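## Task

Lift tube A (orange cap, currently in RK B3) onto the center of the balance pan, close the balance door and press PRINT, while tube C (green cap, in MX A4) stays outside the glass box. Then seat tube A fully in bore C4 of dry block DB. Weigh tube C the same way, then seat it fully in well C5 of rack RK. Close the balance door. Seat tube B (yellow cap, in RK D6) fully in bore B5 of mixer MX, press the mixer's START key and keep the tube in that bore until the green lamp on top of the mixer turns off. Move the SP lever to UP, pushed back to its limit. Do not grip or unseat tubes belonging to others, keep every station upright and level on the bench mat, and finish with the gripper open and withdrawn.

## Robot and tools

Robot: one arm with six joints (waist, shoulder, elbow, wrist pitch, wrist yaw, wrist roll) and a two-finger parallel gripper. The fingers point along the gripper's +z axis and close along its y axis. The reported hand position is the spot between the finger pads, roughly 1 cm behind the tips. Joint ranges in rad: waist -2.880 to 2.880, shoulder 0.000 to 3.142, elbow 0.000 to 3.019, wrist pitch -1.693 to 1.571, wrist yaw -1.571 to 1.571, wrist roll -2.094 to 2.094.

Frame: the scene frame has its origin on the table top below the arm base, +z up, and +y to the left when facing along +x. All poses are given in this frame, positions in metres, orientation as a quaternion with w first. The base may be slightly tilted, and the reported hand position grows less accurate at long reach. Moves often finish a centimetre or more off, usually low.

Bench layout: rack RK is closest to the base. Behind it, left to right: magnet block MG, mixer MX, dry block DB, spectrophotometer SP, balance BAL. Nothing is fastened. At any station, row A is the row nearest its front and column 1 is leftmost when viewed from the front. The balance door is the top glass pane; it slides away from the viewer to open. PRINT is the white key on the balance's sloped front; its green lamp lights when PRINT is pressed with the door closed. START is on the mixer's sloped front; if the shaking block is touched or bumped the run halts and a red lamp comes on, so start it again. Tubes that are placed must be pushed to the bottom of their bore or well.

Tools:
execute_actions(actions): a list of actions run one after another. Each action is a table of up to 15 rows; each row lasts one control step (1/30 s), and if fewer than 15 rows are given the last one repeats to fill 15. A row is 8 numbers: x, y, z, qw, qx, qy, qz, opening. x, y, z and the quaternion are an absolute target pose in the scene frame. opening runs from -1 (closed) to +1 (fully open, 0.094 m). An action is rejected if its target lies more than 0.6 m from the gripper's current position along any gripper axis; if the first action fails this, or any action is malformed, nothing runs. An empty list just reports state and images. Repeat the desired quaternion in every row rather than copying a drifted reported one.

Per step, the command is clipped to within 70 mm and 16 degrees of the measured pose; position wins over orientation if both cannot be met. After an action the arm continues only to the last clipped pose, so send the remainder in later actions. Tiny commands of a few mm may not move the hand.

move(target, speed, blocking): drives the gripper in a straight line to one absolute pose given as one 8-number row as above. speed is in m/s, 0.002 to 0.5, default 0.25; rotation is capped at twice that in rad/s. Path time is 0.5 to 10 s; longer paths stop short. The opening is applied at the start. It does not avoid obstacles, and faster or deeper contacts push harder. With blocking=false you get a result after 0.5 s while motion continues; call wait or stop before sending other motion. The extra move line reports the ending (done, off_target, moving, held, fault), any limits (paced = clipped command; held = a check blocked steps, after which the arm can speed up) and the distance to target.

wait(seconds): 0 to 10 s, holding the last command; returns early if a running move ends.
stop(): brakes a running move; needs braking room; fingers keep moving.
zoom_image(camera, region): camera is cam_high (896x504) or cam_wrist (616x616, fisheye); region is [x0, y0, x1, y1] in that image's pixels, origin top-left, at most 504 by 504.
finished_scene(scene): closes the given scene number after the last command settles; irreversible, and the goal must hold.

Results: the state line gives end_effector_position and end_effector_quat_wxyz. Hand target is where the controller is currently steering. grip_measured is the finger gap on the command scale; to hold something, command about 0.03 below it (less for a lighter grip). Readings may be off by about 1 mm. Joint positions and velocities follow the joint order above, then finger gap in m and m/s. Torques follow the same order without the gripper and include offsets and noise. Step readings list hand positions; HELD marks steps that were held back. A pose unreachable line means the clearance check (which counts the mount as arm) altered or blocked the command. FAULT marks a stop; MOTOR HOT warns from 85 °C, and at 100 °C an OVER-TEMPERATURE FAULT lets the arm drop, so avoid holding loads long. Camera calibration is given per camera and may be slightly off.

Avoid: dropping tubes, knocking stations over or tilting them, pushing anything off the table, hard or fast impacts, gripping other tubes, and bumping the mixer during a run. Loose objects may occasionally be nudged by outside pushes.

Each tool is called as name([rows], argument=value, ...), one row to a line, values as JSON.

## Session

execute_actions(actions=[])

Scene clock: 0.00 s.
end_effector_position=(-0.1326, +0.6414, +0.2092) grip_measured=+1.000 end_effector_quat_wxyz=(+0.306, +0.677, -0.627, -0.233)
Joint positions: [ 1.632  1.353  1.487 -1.046 -0.617 -0.074  0.094]
Joint velocities: [-0.015 -0.005 -0.007 -0.017  0.022 -0.066  0.   ]
Joint torques (N m, as the arm reports them, + toward a larger angle): no reading
Hand target: -0.132, +0.648, +0.210; +0.302, +0.678, -0.627, -0.236
camera_calibration (this result's frames):
cam_wrist: T_world_to_cam=[[0.715727, 0.0247382, -0.697942, 0.224116], [0.483807, -0.738283, 0.469967, 0.445526], [-0.503653, -0.674038, -0.540377, 0.605246], [0, 0, 0, 1]] pos_world=[-0.0711209, 0.731339, 0.274099]

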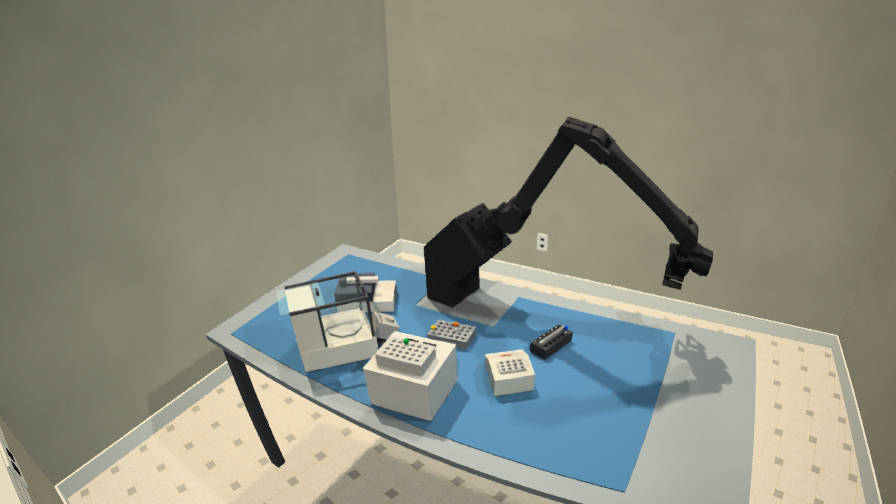

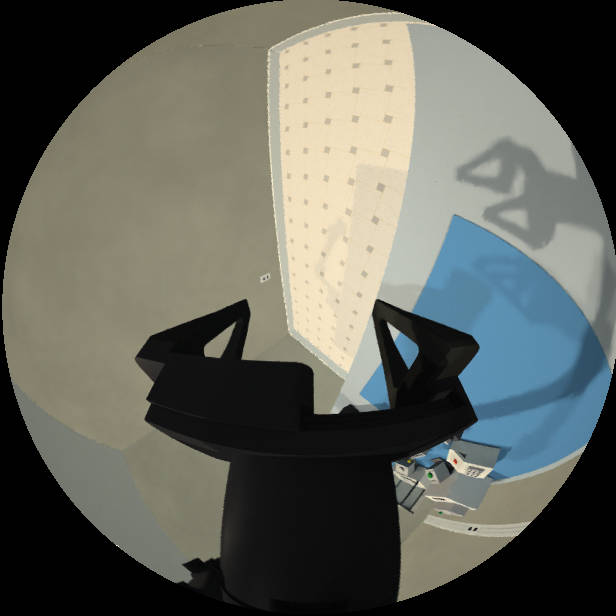

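move(target=[0.15,0.40,0.33,0.106,-0.496,0.8595,0.061,-0.4], speed=0.35)

move(target=[0.30,-0.05,0.33,0.122,0,0.9925,0,-0.4], speed=0.35)

zoom_image(camera="cam_wrist", region=[150,100,550,400])

zoom_image(camera="cam_high", region=[260,250,600,430])

Scene clock: 2.33 s.
end_effector_position=(+0.1565, +0.4048, +0.3367) grip_measured=-0.397 end_effector_quat_wxyz=(+0.119, -0.498, +0.857, +0.060)
Joint positions: [ 0.728  0.443  0.762 -0.918 -0.46   0.012  0.028]
Joint velocities: [-0.015 -0.005 -0.007 -0.002 -0.037 -0.037 -0.   ]
Joint torques (N m, as the arm reports them, + toward a larger angle): [ 1.42 -4.06  8.12  0.28  0.01 -0.17]
Hand target: +0.154, +0.400, +0.333; +0.111, -0.503, +0.855, +0.057
Off the commanded pose: 0.010 m, 2 deg.
move: done
camera_calibration (this result's frames):
cam_wrist: T_world_to_cam=[[0.864036, -0.502737, 0.0263988, 0.0584749], [-0.480289, -0.807471, 0.34251, 0.29284], [-0.150876, -0.30862, -0.939143, 0.591359], [0, 0, 0, 1]] pos_world=[0.179345, 0.448362, 0.453527]

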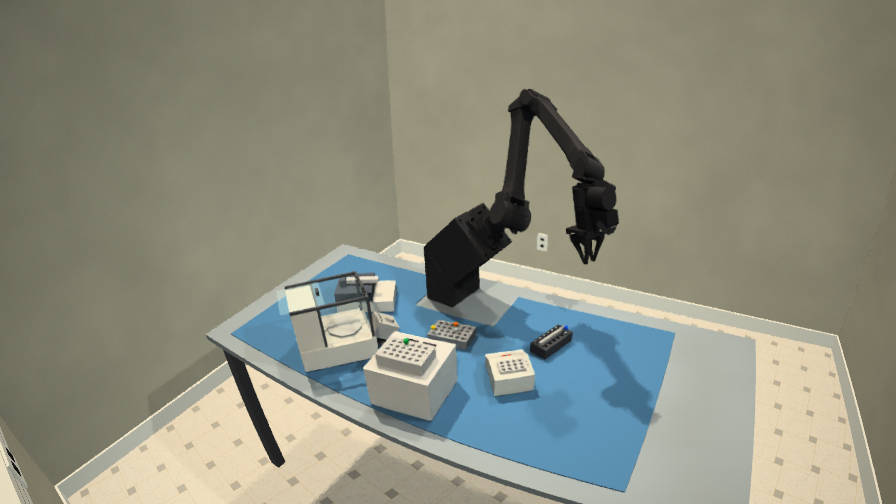

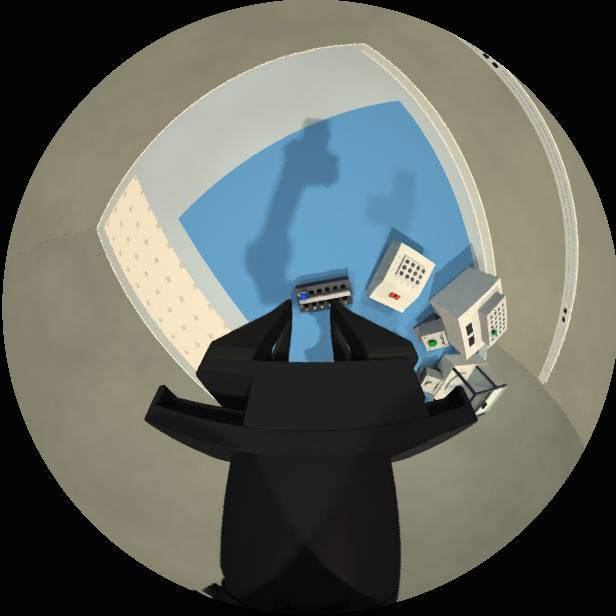

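Scene clock: 4.37 s.
end_effector_position=(+0.2895, -0.0574, +0.3161) grip_measured=-0.397 end_effector_quat_wxyz=(+0.109, +0.003, +0.994, -0.005)
Joint positions: [-0.74   1.593  0.667 -0.936 -0.794 -0.726  0.028]
Joint velocities: [-0.005 -0.005 -0.002 -0.012  0.007 -0.022  0.001]
Joint torques (N m, as the arm reports them, + toward a larger angle): [-5.33 -2.88 10.24  1.18  0.01  0.2 ]
Hand target: +0.306, -0.062, +0.329; +0.122, -0.005, +0.992, -0.019
Off the commanded pose: 0.019 m, 2 deg.
move: off_target
camera_calibration (this result's frames):
cam_wrist: T_world_to_cam=[[-0.012893, -0.999709, 0.020366, -0.0609931], [-0.921215, 0.0197961, 0.38855, 0.151174], [-0.38884, -0.0137519, -0.921203, 0.529606], [0, 0, 0, 1]] pos_world=[0.34441, -0.056685, 0.430378]

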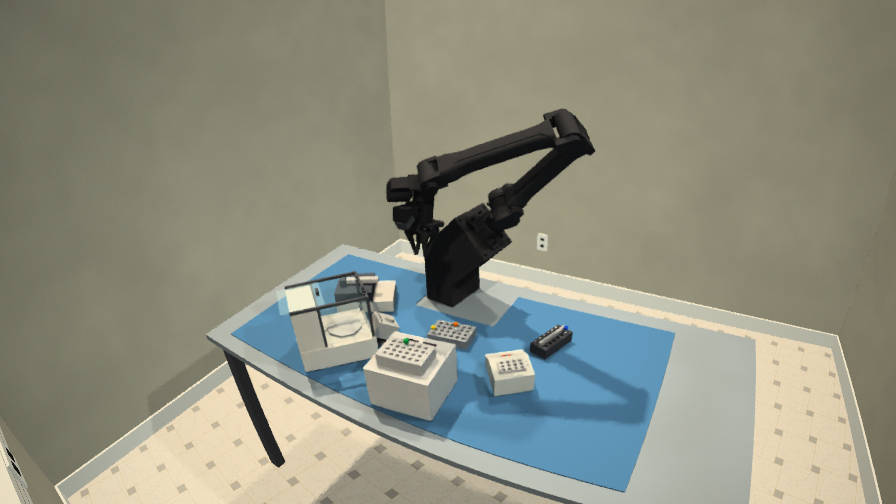

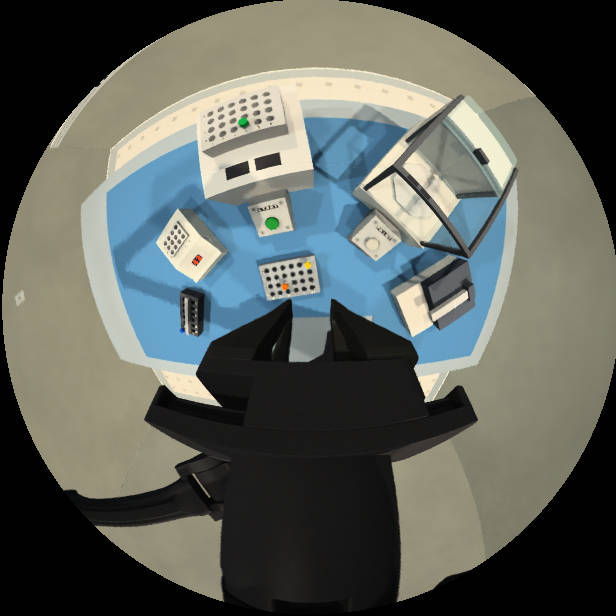

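Region (150, 100, 550, 400) of cam_wrist's 616x616 image, scaled by 1.260, with more detail than that image has; it fills the top 378 rows of this view, and the rest is white.

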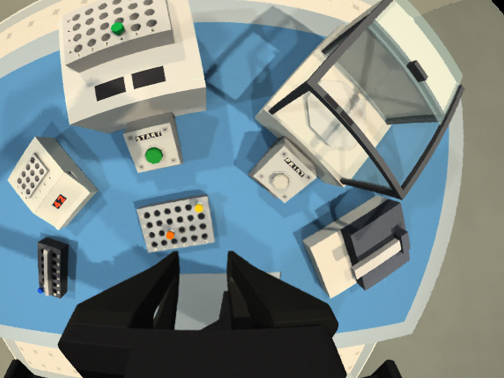

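Region (260, 250, 600, 430) of cam_high's 896x504 image, scaled by 1.482, with more detail than that image has; it fills the top 267 rows of this view, and the rest is white.

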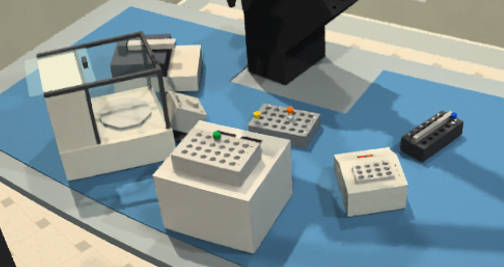

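move(target=[0.237,-0.012,0.085,0.116,0.3067,0.944,-0.0377,-0.4], speed=0.2)

zoom_image(camera="cam_wrist", region=[250,230,370,350])

Scene clock: 7.43 s.
end_effector_position=(+0.2510, -0.0062, +0.0820) grip_measured=-0.397 end_effector_quat_wxyz=(+0.124, +0.297, +0.947, -0.023)
Joint positions: [ 0.053  1.946  0.265  0.57  -0.596  0.943  0.028]
Joint velocities: [-0.015 -0.015  0.002  0.002  0.022 -0.037  0.   ]
Joint torques (N m, as the arm reports them, + toward a larger angle): [-4.69 -3.54 -2.88  0.91  0.33  0.14]
Hand target: +0.240, -0.006, +0.080; +0.116, +0.307, +0.944, -0.026
Off the commanded pose: 0.016 m, 2 deg.
move: off_target
camera_calibration (this result's frames):
cam_wrist: T_world_to_cam=[[-0.573147, -0.819241, -0.018631, 0.139441], [-0.769001, 0.529867, 0.3576, 0.173138], [-0.283088, 0.219285, -0.933689, 0.275605], [0, 0, 0, 1]] pos_world=[0.291084, -0.0379406, 0.198013]

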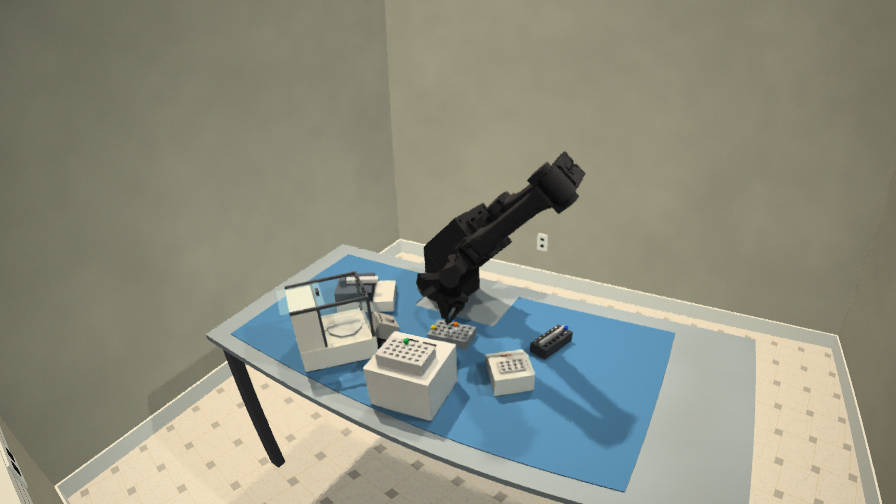

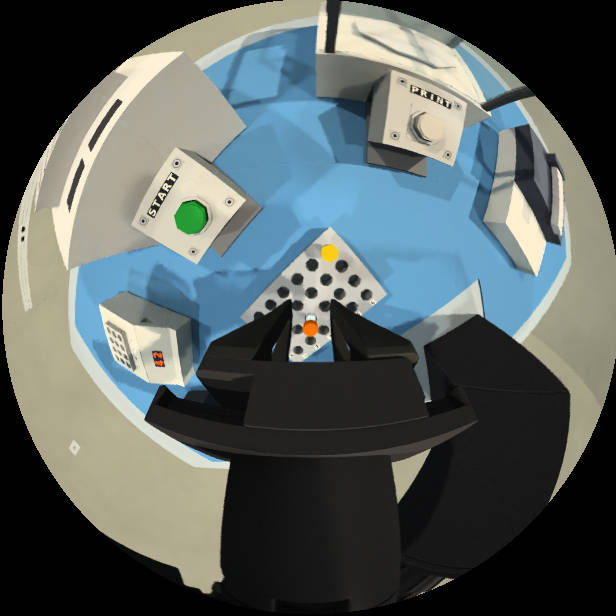

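Region (250, 230, 370, 350) of cam_wrist's 616x616 image, scaled by 4.200, with more detail than that image has.

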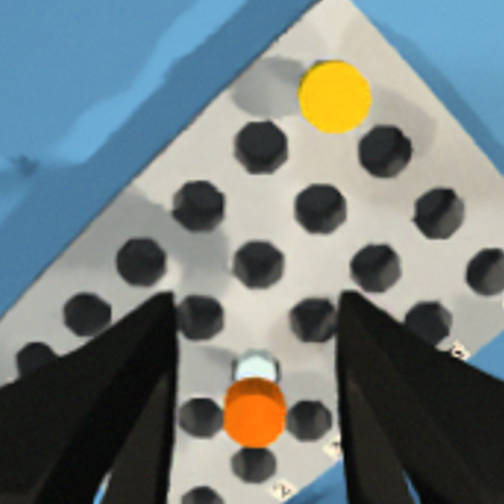

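move(target=[0.222,0.010,0.082,0.116,0.3067,0.944,-0.0377,-0.4], speed=0.06)

move(target=[0.226,0.011,0.050,0.116,0.3067,0.944,-0.0377,-0.4], speed=0.04)

zoom_image(camera="cam_wrist", region=[250,230,370,350])

Scene clock: 8.73 s.
end_effector_position=(+0.2276, +0.0079, +0.0805) grip_measured=-0.397 end_effector_quat_wxyz=(+0.116, +0.303, +0.945, -0.038)
Joint positions: [ 0.136  1.895  0.21   0.584 -0.546  1.018  0.028]
Joint velocities: [-0.005 -0.005  0.002 -0.007 -0.037  0.037 -0.001]
Joint torques (N m, as the arm reports them, + toward a larger angle): [-4.1  -4.63 -3.55  1.15  0.29  0.23]
Hand target: +0.222, +0.011, +0.081; +0.115, +0.307, +0.944, -0.036
Off the commanded pose: 0.006 m, 0 deg.
move: done
camera_calibration (this result's frames):
cam_wrist: T_world_to_cam=[[-0.585794, -0.810366, 0.0123187, 0.137817], [-0.752401, 0.549416, 0.363366, 0.143853], [-0.301228, 0.203589, -0.931565, 0.268533], [0, 0, 0, 1]] pos_world=[0.269857, -0.0220233, 0.196187]

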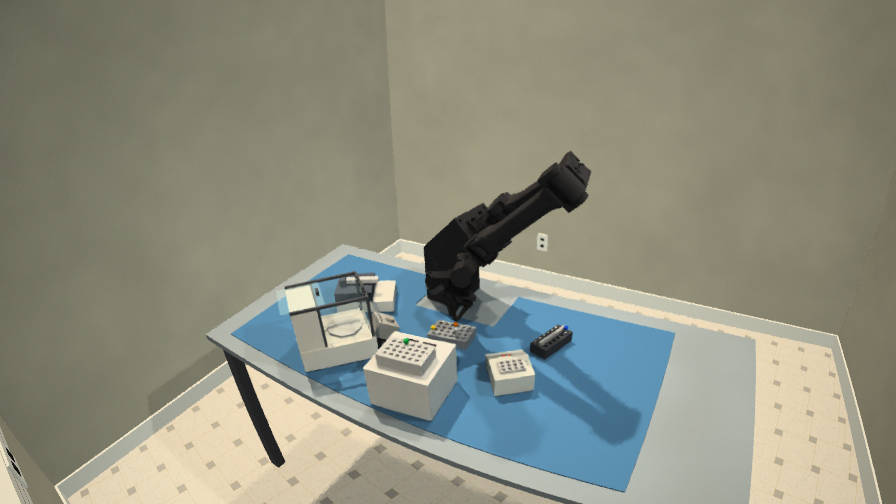

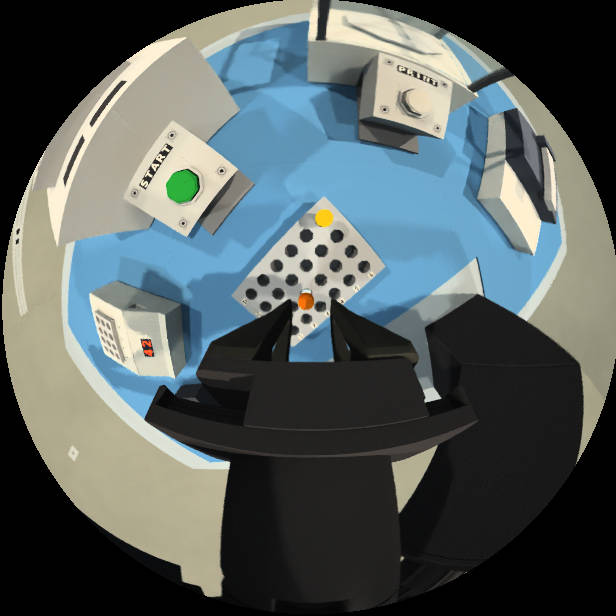

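Scene clock: 9.80 s.
end_effector_position=(+0.2240, +0.0103, +0.0526) grip_measured=-0.397 end_effector_quat_wxyz=(+0.115, +0.304, +0.945, -0.039)
Joint positions: [ 0.243  2.024  0.231  0.743 -0.494  1.127  0.028]
Joint velocities: [-0.015 -0.005 -0.022  0.017 -0.007 -0.007 -0.   ]
Joint torques (N m, as the arm reports them, + toward a larger angle): [-4.28 -4.03 -3.11  0.95  0.37  0.17]
Hand target: +0.225, +0.012, +0.049; +0.115, +0.307, +0.944, -0.036
Off the commanded pose: 0.003 m, 0 deg.
move: done
camera_calibration (this result's frames):
cam_wrist: T_world_to_cam=[[-0.588445, -0.808405, 0.0146338, 0.138465], [-0.74976, 0.552353, 0.364372, 0.149231], [-0.302643, 0.203441, -0.931139, 0.241291], [0, 0, 0, 1]] pos_world=[0.266391, -0.0195809, 0.168273]

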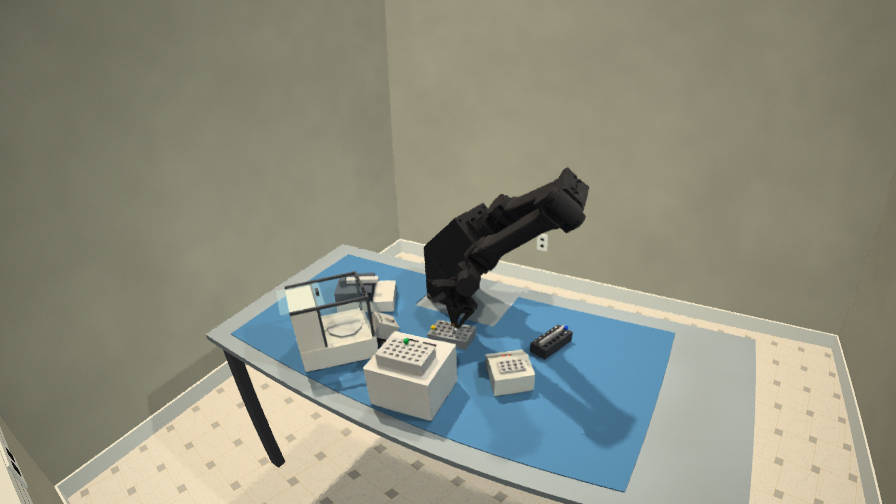

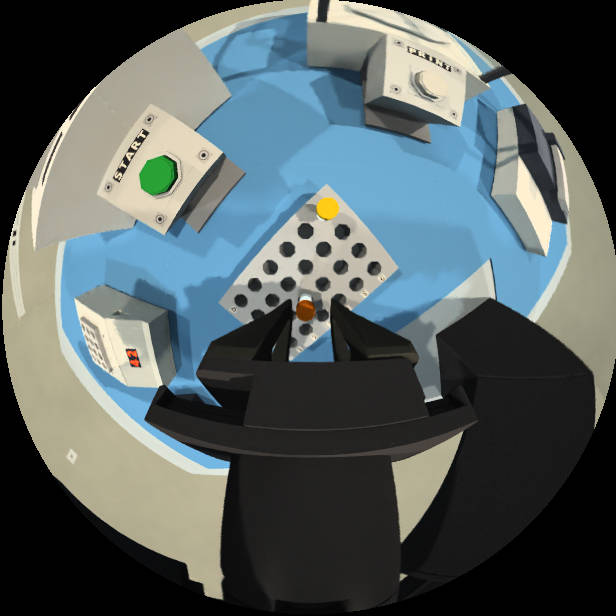

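Region (250, 230, 370, 350) of cam_wrist's 616x616 image, scaled by 4.200, with more detail than that image has.

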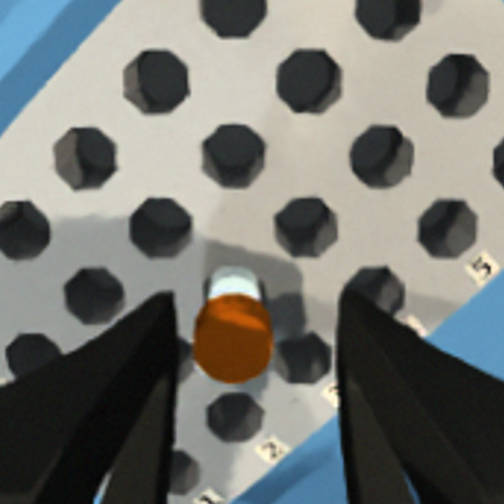

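execute_actions([
  [[0.227,0.013,0.049,0.116,0.3067,0.944,-0.0377,-0.4],[0.228,0.015,0.048,0.116,0.3067,0.944,-0.0377,-0.45],[0.228,0.017,0.047,0.116,0.3067,0.944,-0.0377,-0.5]],
])

zoom_image(camera="cam_wrist", region=[250,230,370,350])

Scene clock: 10.53 s.
end_effector_position=(+0.2238, +0.0132, +0.0487) grip_measured=-0.497 end_effector_quat_wxyz=(+0.114, +0.306, +0.944, -0.041)
Joint positions: [ 0.267  2.023  0.235  0.743 -0.481  1.151  0.024]
Joint velocities: [ 0.005 -0.005  0.007 -0.002 -0.051 -0.051  0.001]
Joint torques (N m, as the arm reports them, + toward a larger angle): [-4.33 -5.5  -3.14  0.29  0.37  0.16]
Hand target: +0.228, +0.017, +0.047; +0.116, +0.307, +0.944, -0.037
Off the commanded pose: 0.006 m, 0 deg.
Step readings (end_effector_position):
0: (+0.2241, +0.0104, +0.0526)
1: (+0.2242, +0.0100, +0.0527)
2: (+0.2243, +0.0098, +0.0526)
4: (+0.2239, +0.0106, +0.0512)
8: (+0.2235, +0.0132, +0.0488)
15: end_effector_position above
camera_calibration (this result's frames):
cam_wrist: T_world_to_cam=[[-0.591886, -0.805798, 0.0190114, 0.141256], [-0.746274, 0.556771, 0.364802, 0.147998], [-0.304542, 0.201733, -0.930891, 0.237449], [0, 0, 0, 1]] pos_world=[0.266368, -0.0164787, 0.164364]

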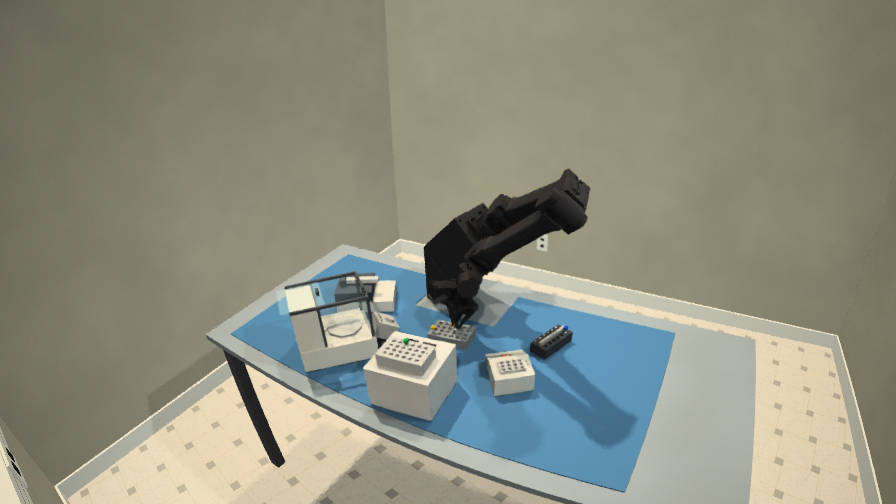

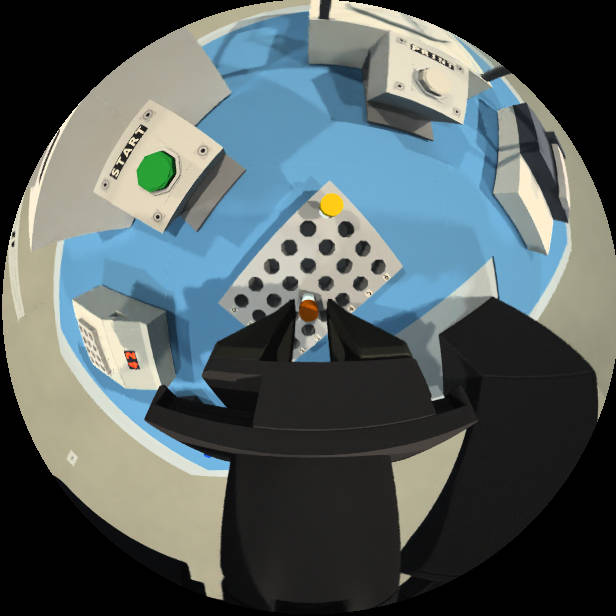

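Region (250, 230, 370, 350) of cam_wrist's 616x616 image, scaled by 4.200, with more detail than that image has.

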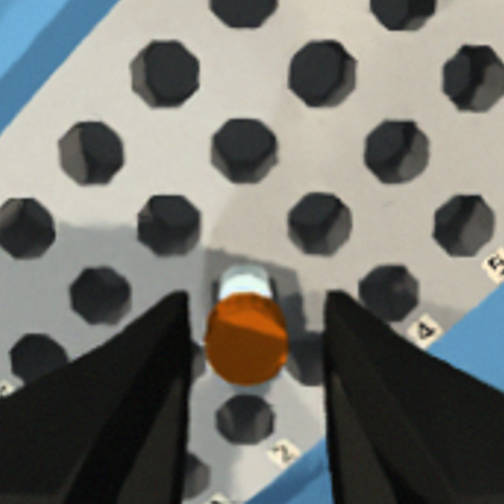

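execute_actions([
  [[0.229,0.018,0.048,0.116,0.3067,0.944,-0.0377,-0.6],[0.229,0.018,0.048,0.116,0.3067,0.944,-0.0377,-0.65],[0.229,0.018,0.048,0.116,0.3067,0.944,-0.0377,-0.68],[0.229,0.018,0.048,0.116,0.3067,0.944,-0.0377,-0.70],[0.229,0.018,0.048,0.116,0.3067,0.944,-0.0377,-0.72],[0.229,0.018,0.048,0.116,0.3067,0.944,-0.0377,-0.74],[0.229,0.018,0.048,0.116,0.3067,0.944,-0.0377,-0.76],[0.229,0.018,0.048,0.116,0.3067,0.944,-0.0377,-0.785]],
])

move(target=[0.216,0.015,0.095,0.116,0.3067,0.944,-0.0377,-0.785], speed=0.05)

zoom_image(camera="cam_wrist", region=[250,230,370,350])

Scene clock: 11.43 s.
end_effector_position=(+0.2261, +0.0154, +0.0499) grip_measured=-0.769 end_effector_quat_wxyz=(+0.116, +0.304, +0.945, -0.039)
Joint positions: [ 0.267  2.011  0.235  0.738 -0.48   1.152  0.011]
Joint velocities: [ 0.005 -0.005  0.007  0.007 -0.037 -0.037 -0.001]
Joint torques (N m, as the arm reports them, + toward a larger angle): [-4.49 -5.58 -3.06 -0.06  0.35  0.16]
Hand target: +0.229, +0.018, +0.048; +0.116, +0.307, +0.944, -0.037
Off the commanded pose: 0.004 m, 0 deg.
Step readings (end_effector_position):
0: (+0.2238, +0.0132, +0.0487)
1: (+0.2239, +0.0134, +0.0488)
2: (+0.2241, +0.0137, +0.0490)
4: (+0.2252, +0.0147, +0.0495)
8: (+0.2261, +0.0154, +0.0499)
15: end_effector_position above
camera_calibration (this result's frames):
cam_wrist: T_world_to_cam=[[-0.589118, -0.807926, 0.0139827, 0.143995], [-0.750174, 0.553273, 0.362116, 0.14915], [-0.300299, 0.20284, -0.932028, 0.237893], [0, 0, 0, 1]] pos_world=[0.268157, -0.0144376, 0.1657]

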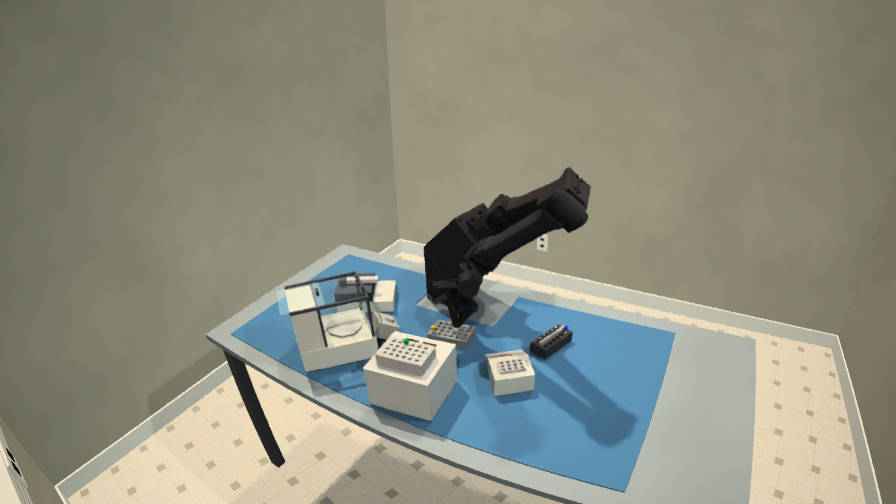

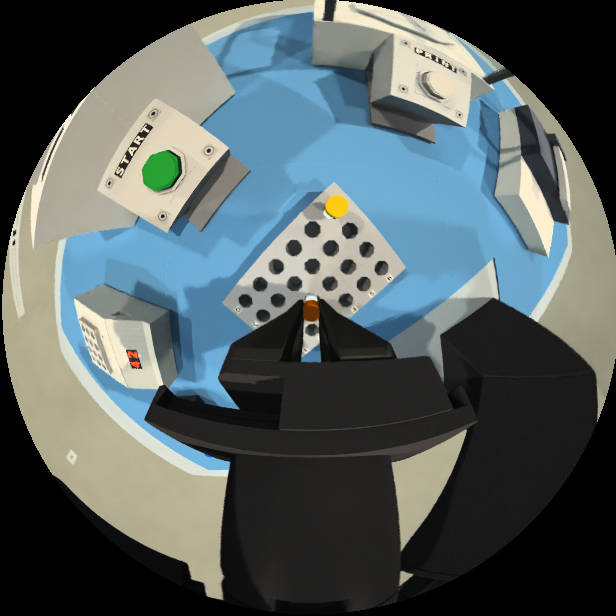

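Scene clock: 12.73 s.
end_effector_position=(+0.2249, +0.0164, +0.0939) grip_measured=-0.769 end_effector_quat_wxyz=(+0.122, +0.307, +0.943, -0.035)
Joint positions: [ 0.125  1.798  0.183  0.523 -0.547  1.024  0.011]
Joint velocities: [-0.015 -0.005  0.002  0.002  0.066 -0.051 -0.001]
Joint torques (N m, as the arm reports them, + toward a larger angle): [-5.15 -4.48 -2.61  0.11  0.18 -0.13]
Hand target: +0.217, +0.014, +0.096; +0.117, +0.306, +0.944, -0.039
Off the commanded pose: 0.009 m, 1 deg.
move: done
camera_calibration (this result's frames):
cam_wrist: T_world_to_cam=[[-0.592568, -0.805519, 0.0018355, 0.145365], [-0.752666, 0.554496, 0.355005, 0.13303], [-0.286981, 0.208983, -0.934863, 0.275543], [0, 0, 0, 1]] pos_world=[0.265341, -0.0142548, 0.210102]

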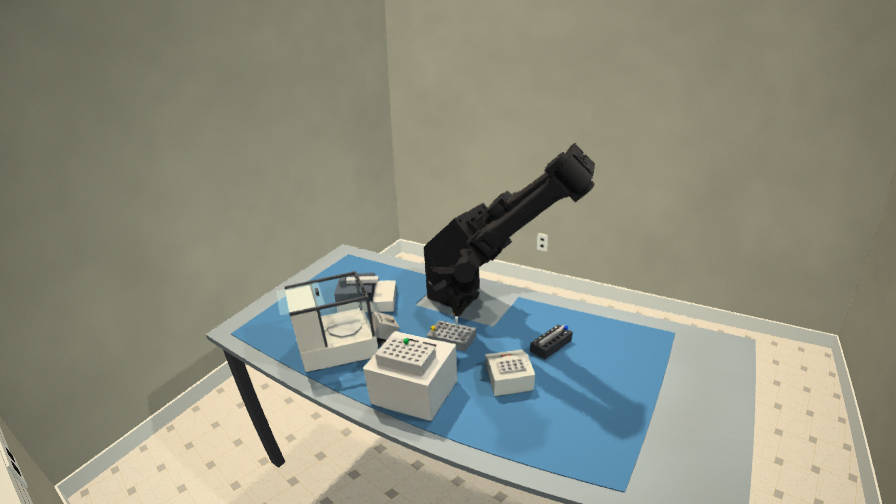

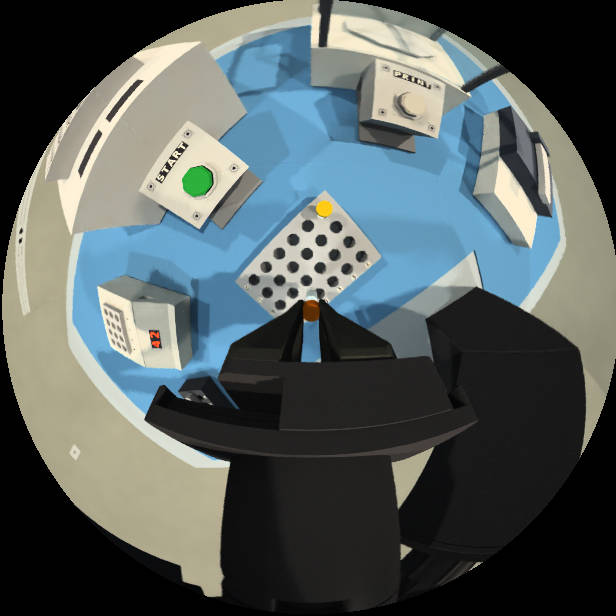

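Region (250, 230, 370, 350) of cam_wrist's 616x616 image, scaled by 4.200, with more detail than that image has.

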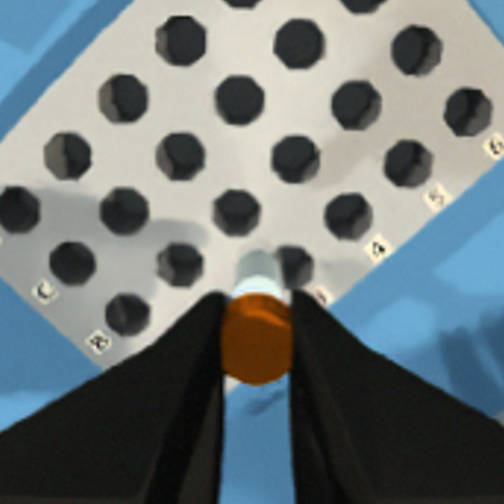

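move(target=[0.27,-0.10,0.32,0.116,0.3067,0.944,-0.0377,-0.785], speed=0.25)

move(target=[0.44,-0.28,0.335,0.116,0.3067,0.944,-0.0377,-0.785], speed=0.2)

Scene clock: 14.63 s.
end_effector_position=(+0.2567, -0.1027, +0.3184) grip_measured=-0.769 end_effector_quat_wxyz=(+0.114, +0.319, +0.940, -0.048)
Joint positions: [-0.832  1.61   0.623 -0.844 -0.636 -0.14   0.011]
Joint velocities: [-0.005 -0.005 -0.002  0.002  0.007  0.022 -0.   ]
Joint torques (N m, as the arm reports them, + toward a larger angle): [-4.9  -1.62 10.53  0.26  0.08 -0.12]
Hand target: +0.267, -0.108, +0.326; +0.116, +0.307, +0.943, -0.052
Off the commanded pose: 0.014 m, 2 deg.
move: off_target
camera_calibration (this result's frames):
cam_wrist: T_world_to_cam=[[-0.615624, -0.78753, 0.0283648, 0.0671939], [-0.728167, 0.582243, 0.361616, 0.137762], [-0.301298, 0.201965, -0.931896, 0.521378], [0, 0, 0, 1]] pos_world=[0.298771, -0.132594, 0.434147]

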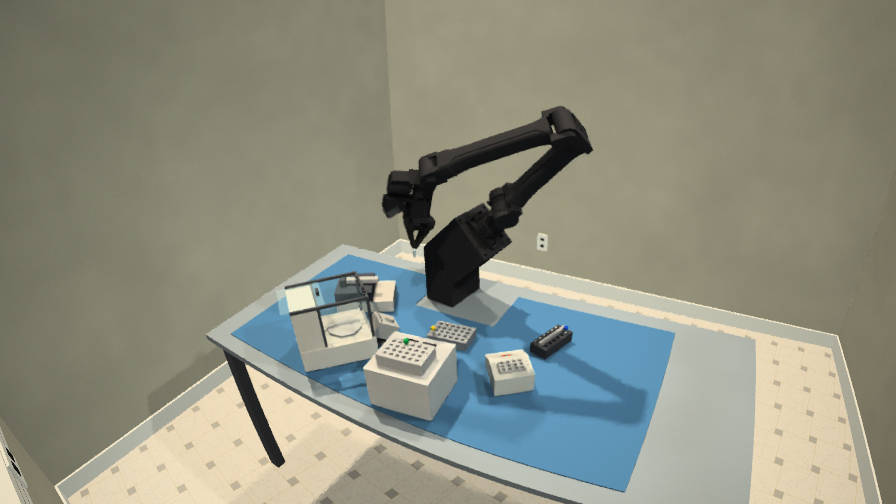

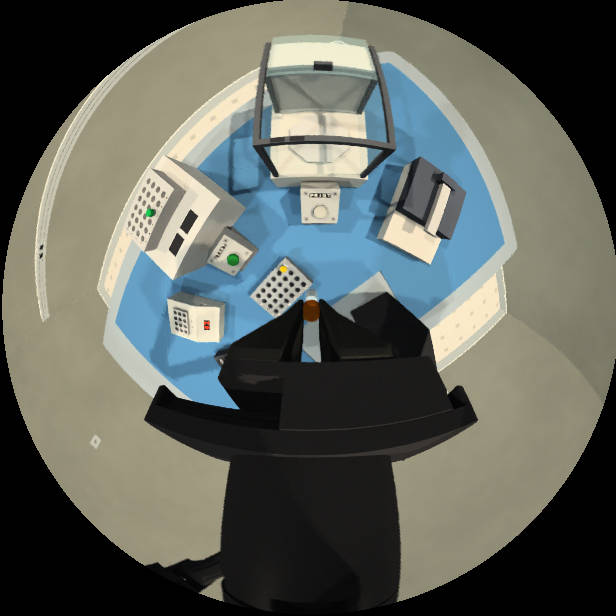

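Scene clock: 16.30 s.
end_effector_position=(+0.4249, -0.2783, +0.3324) grip_measured=-0.769 end_effector_quat_wxyz=(+0.117, +0.309, +0.943, -0.036)
Joint positions: [-0.792  2.22   1.296 -0.883 -0.672 -0.112  0.011]
Joint velocities: [-0.005 -0.005  0.007 -0.002  0.051  0.037 -0.   ]
Joint torques (N m, as the arm reports them, + toward a larger angle): [-9.24 -9.46 11.04  0.23 -0.04  0.17]
Hand target: +0.440, -0.279, +0.334; +0.116, +0.306, +0.944, -0.037
Off the commanded pose: 0.015 m, 0 deg.
move: off_target
camera_calibration (this result's frames):
cam_wrist: T_world_to_cam=[[-0.597057, -0.802171, 0.00673823, 0.0272619], [-0.745801, 0.558155, 0.363653, 0.357502], [-0.295473, 0.212096, -0.93151, 0.620796], [0, 0, 0, 1]] pos_world=[0.466331, -0.309342, 0.448087]

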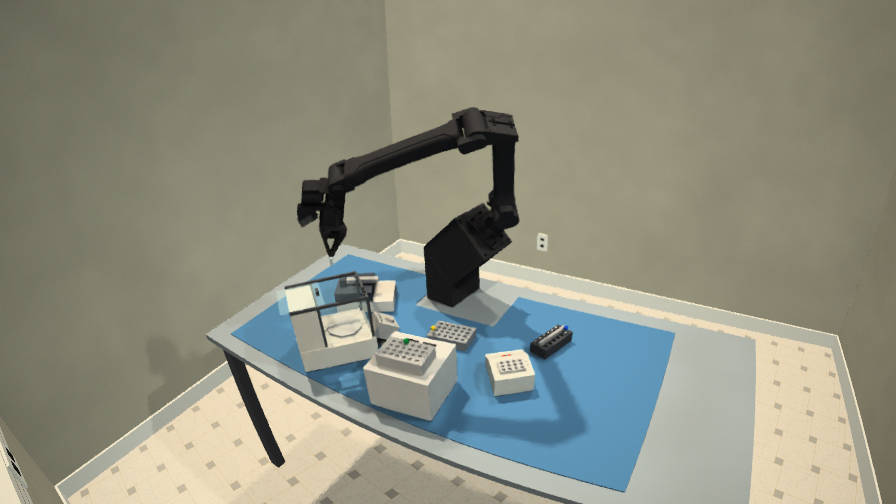

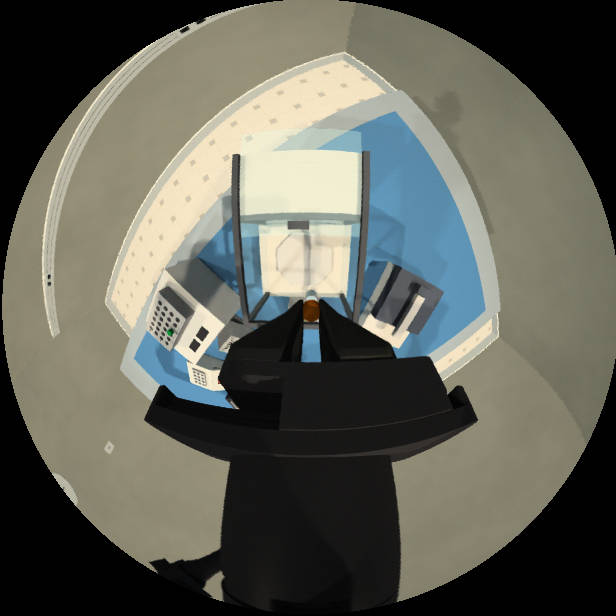

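move(target=[0.435,-0.271,0.175,0.116,0.3067,0.944,-0.0377,-0.785], speed=0.07)

zoom_image(camera="cam_high", region=[260,200,420,380])

Scene clock: 19.50 s.
end_effector_position=(+0.4405, -0.2716, +0.1856) grip_measured=-0.769 end_effector_quat_wxyz=(+0.124, +0.299, +0.945, -0.037)
Joint positions: [-0.583  2.363  1.16  -0.414 -0.706  0.147  0.011]
Joint velocities: [-0.005 -0.005  0.012  0.017  0.007  0.007 -0.   ]
Joint torques (N m, as the arm reports them, + toward a larger angle): [-10.06 -10.     5.16   1.49   0.01   0.25]
Hand target: +0.436, -0.270, +0.174; +0.117, +0.306, +0.944, -0.035
Off the commanded pose: 0.012 m, 1 deg.
move: off_target
camera_calibration (this result's frames):
cam_wrist: T_world_to_cam=[[-0.580583, -0.814162, 0.00802656, 0.0321618], [-0.760939, 0.546084, 0.350379, 0.424639], [-0.289648, 0.197316, -0.936574, 0.481609], [0, 0, 0, 1]] pos_world=[0.481294, -0.300733, 0.30202]

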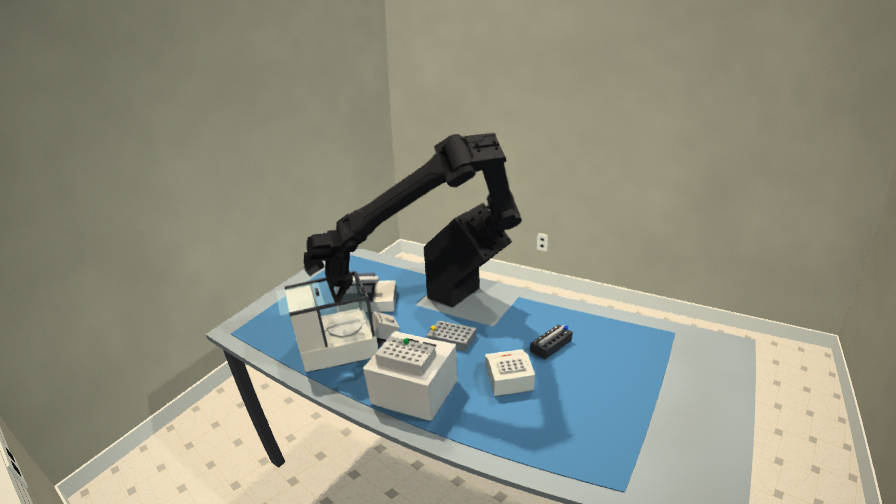

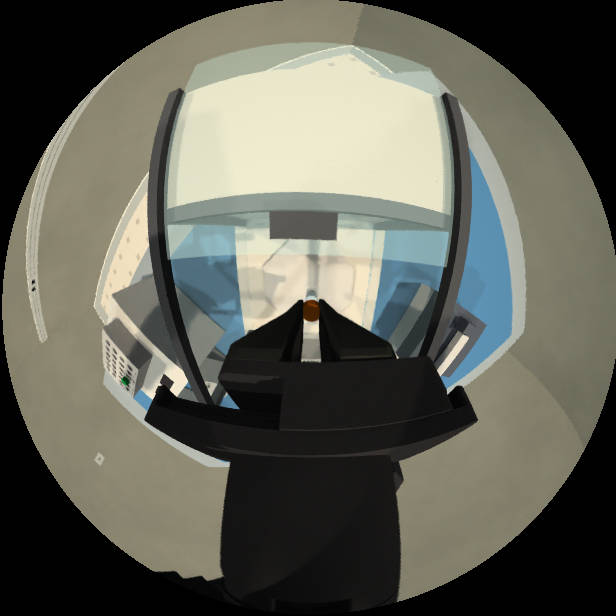

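Region (260, 200, 420, 380) of cam_high's 896x504 image, scaled by 2.800, with more detail than that image has.

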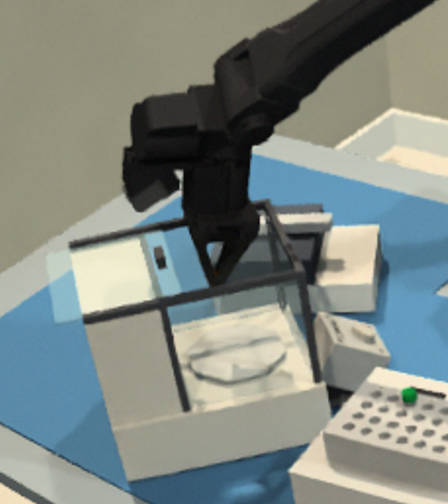

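move(target=[0.440,-0.273,0.14,0.116,0.3067,0.944,-0.0377,-0.785], speed=0.04)

zoom_image(camera="cam_wrist", region=[210,170,410,370])

zoom_image(camera="cam_high", region=[260,200,420,380])

Scene clock: 21.23 s.
end_effector_position=(+0.4438, -0.2739, +0.1523) grip_measured=-0.769 end_effector_quat_wxyz=(+0.123, +0.302, +0.945, -0.038)
Joint positions: [-0.536  2.417  1.16  -0.32  -0.706  0.214  0.011]
Joint velocities: [-0.015 -0.015 -0.007  0.002 -0.051 -0.051 -0.001]
Joint torques (N m, as the arm reports them, + toward a larger angle): [-10.74 -10.83   4.83   1.29   0.14   0.18]
Hand target: +0.440, -0.273, +0.140; +0.116, +0.306, +0.944, -0.037
Off the commanded pose: 0.013 m, 1 deg.
move: off_target
camera_calibration (this result's frames):
cam_wrist: T_world_to_cam=[[-0.584314, -0.811487, 0.00813986, 0.0348193], [-0.758411, 0.549611, 0.350343, 0.439898], [-0.288773, 0.198537, -0.936586, 0.451819], [0, 0, 0, 1]] pos_world=[0.484442, -0.303221, 0.268768]

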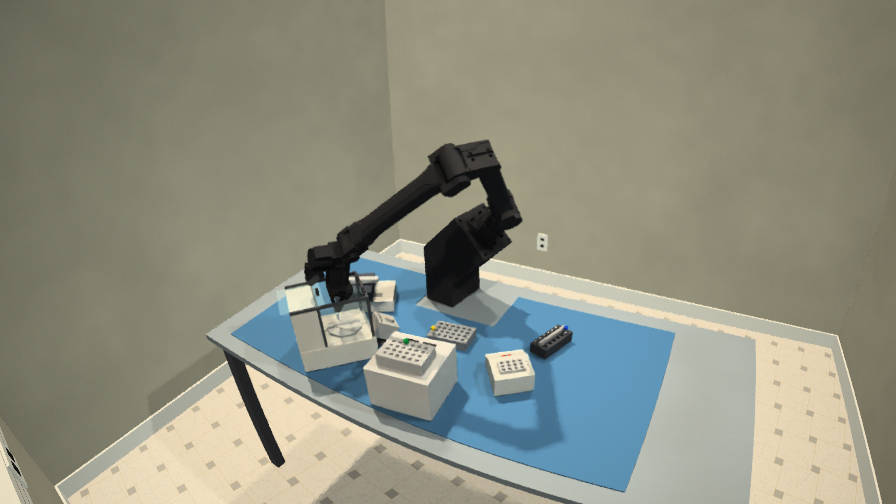

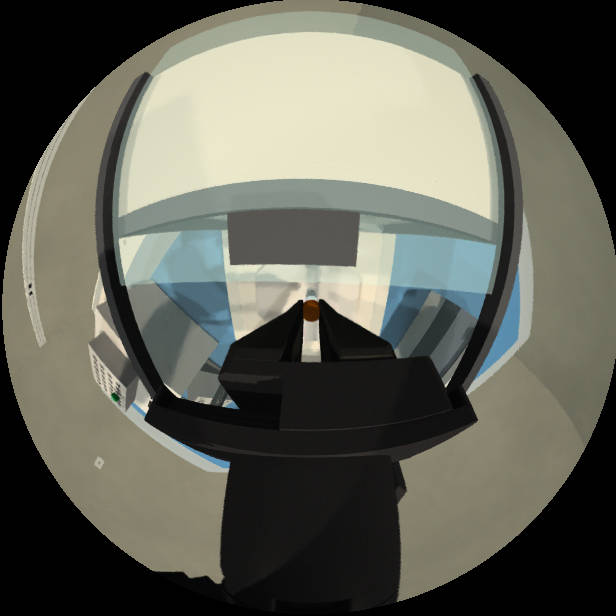

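Region (210, 170, 410, 370) of cam_wrist's 616x616 image, scaled by 2.520, with more detail than that image has.

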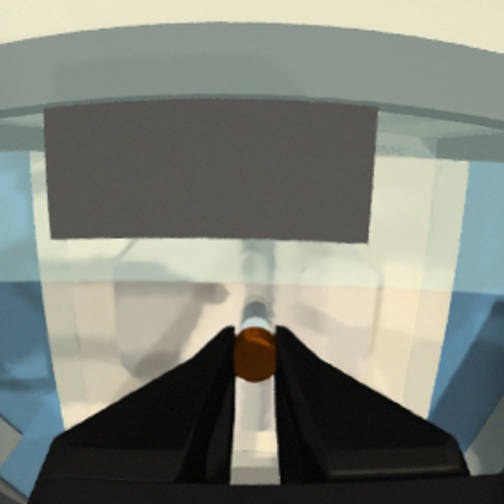

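Region (260, 200, 420, 380) of cam_high's 896x504 image, scaled by 2.800, with more detail than that image has.

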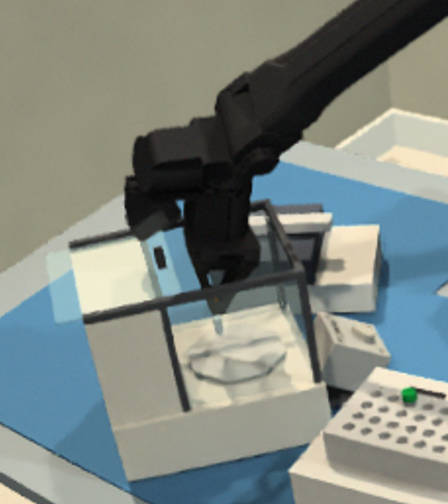

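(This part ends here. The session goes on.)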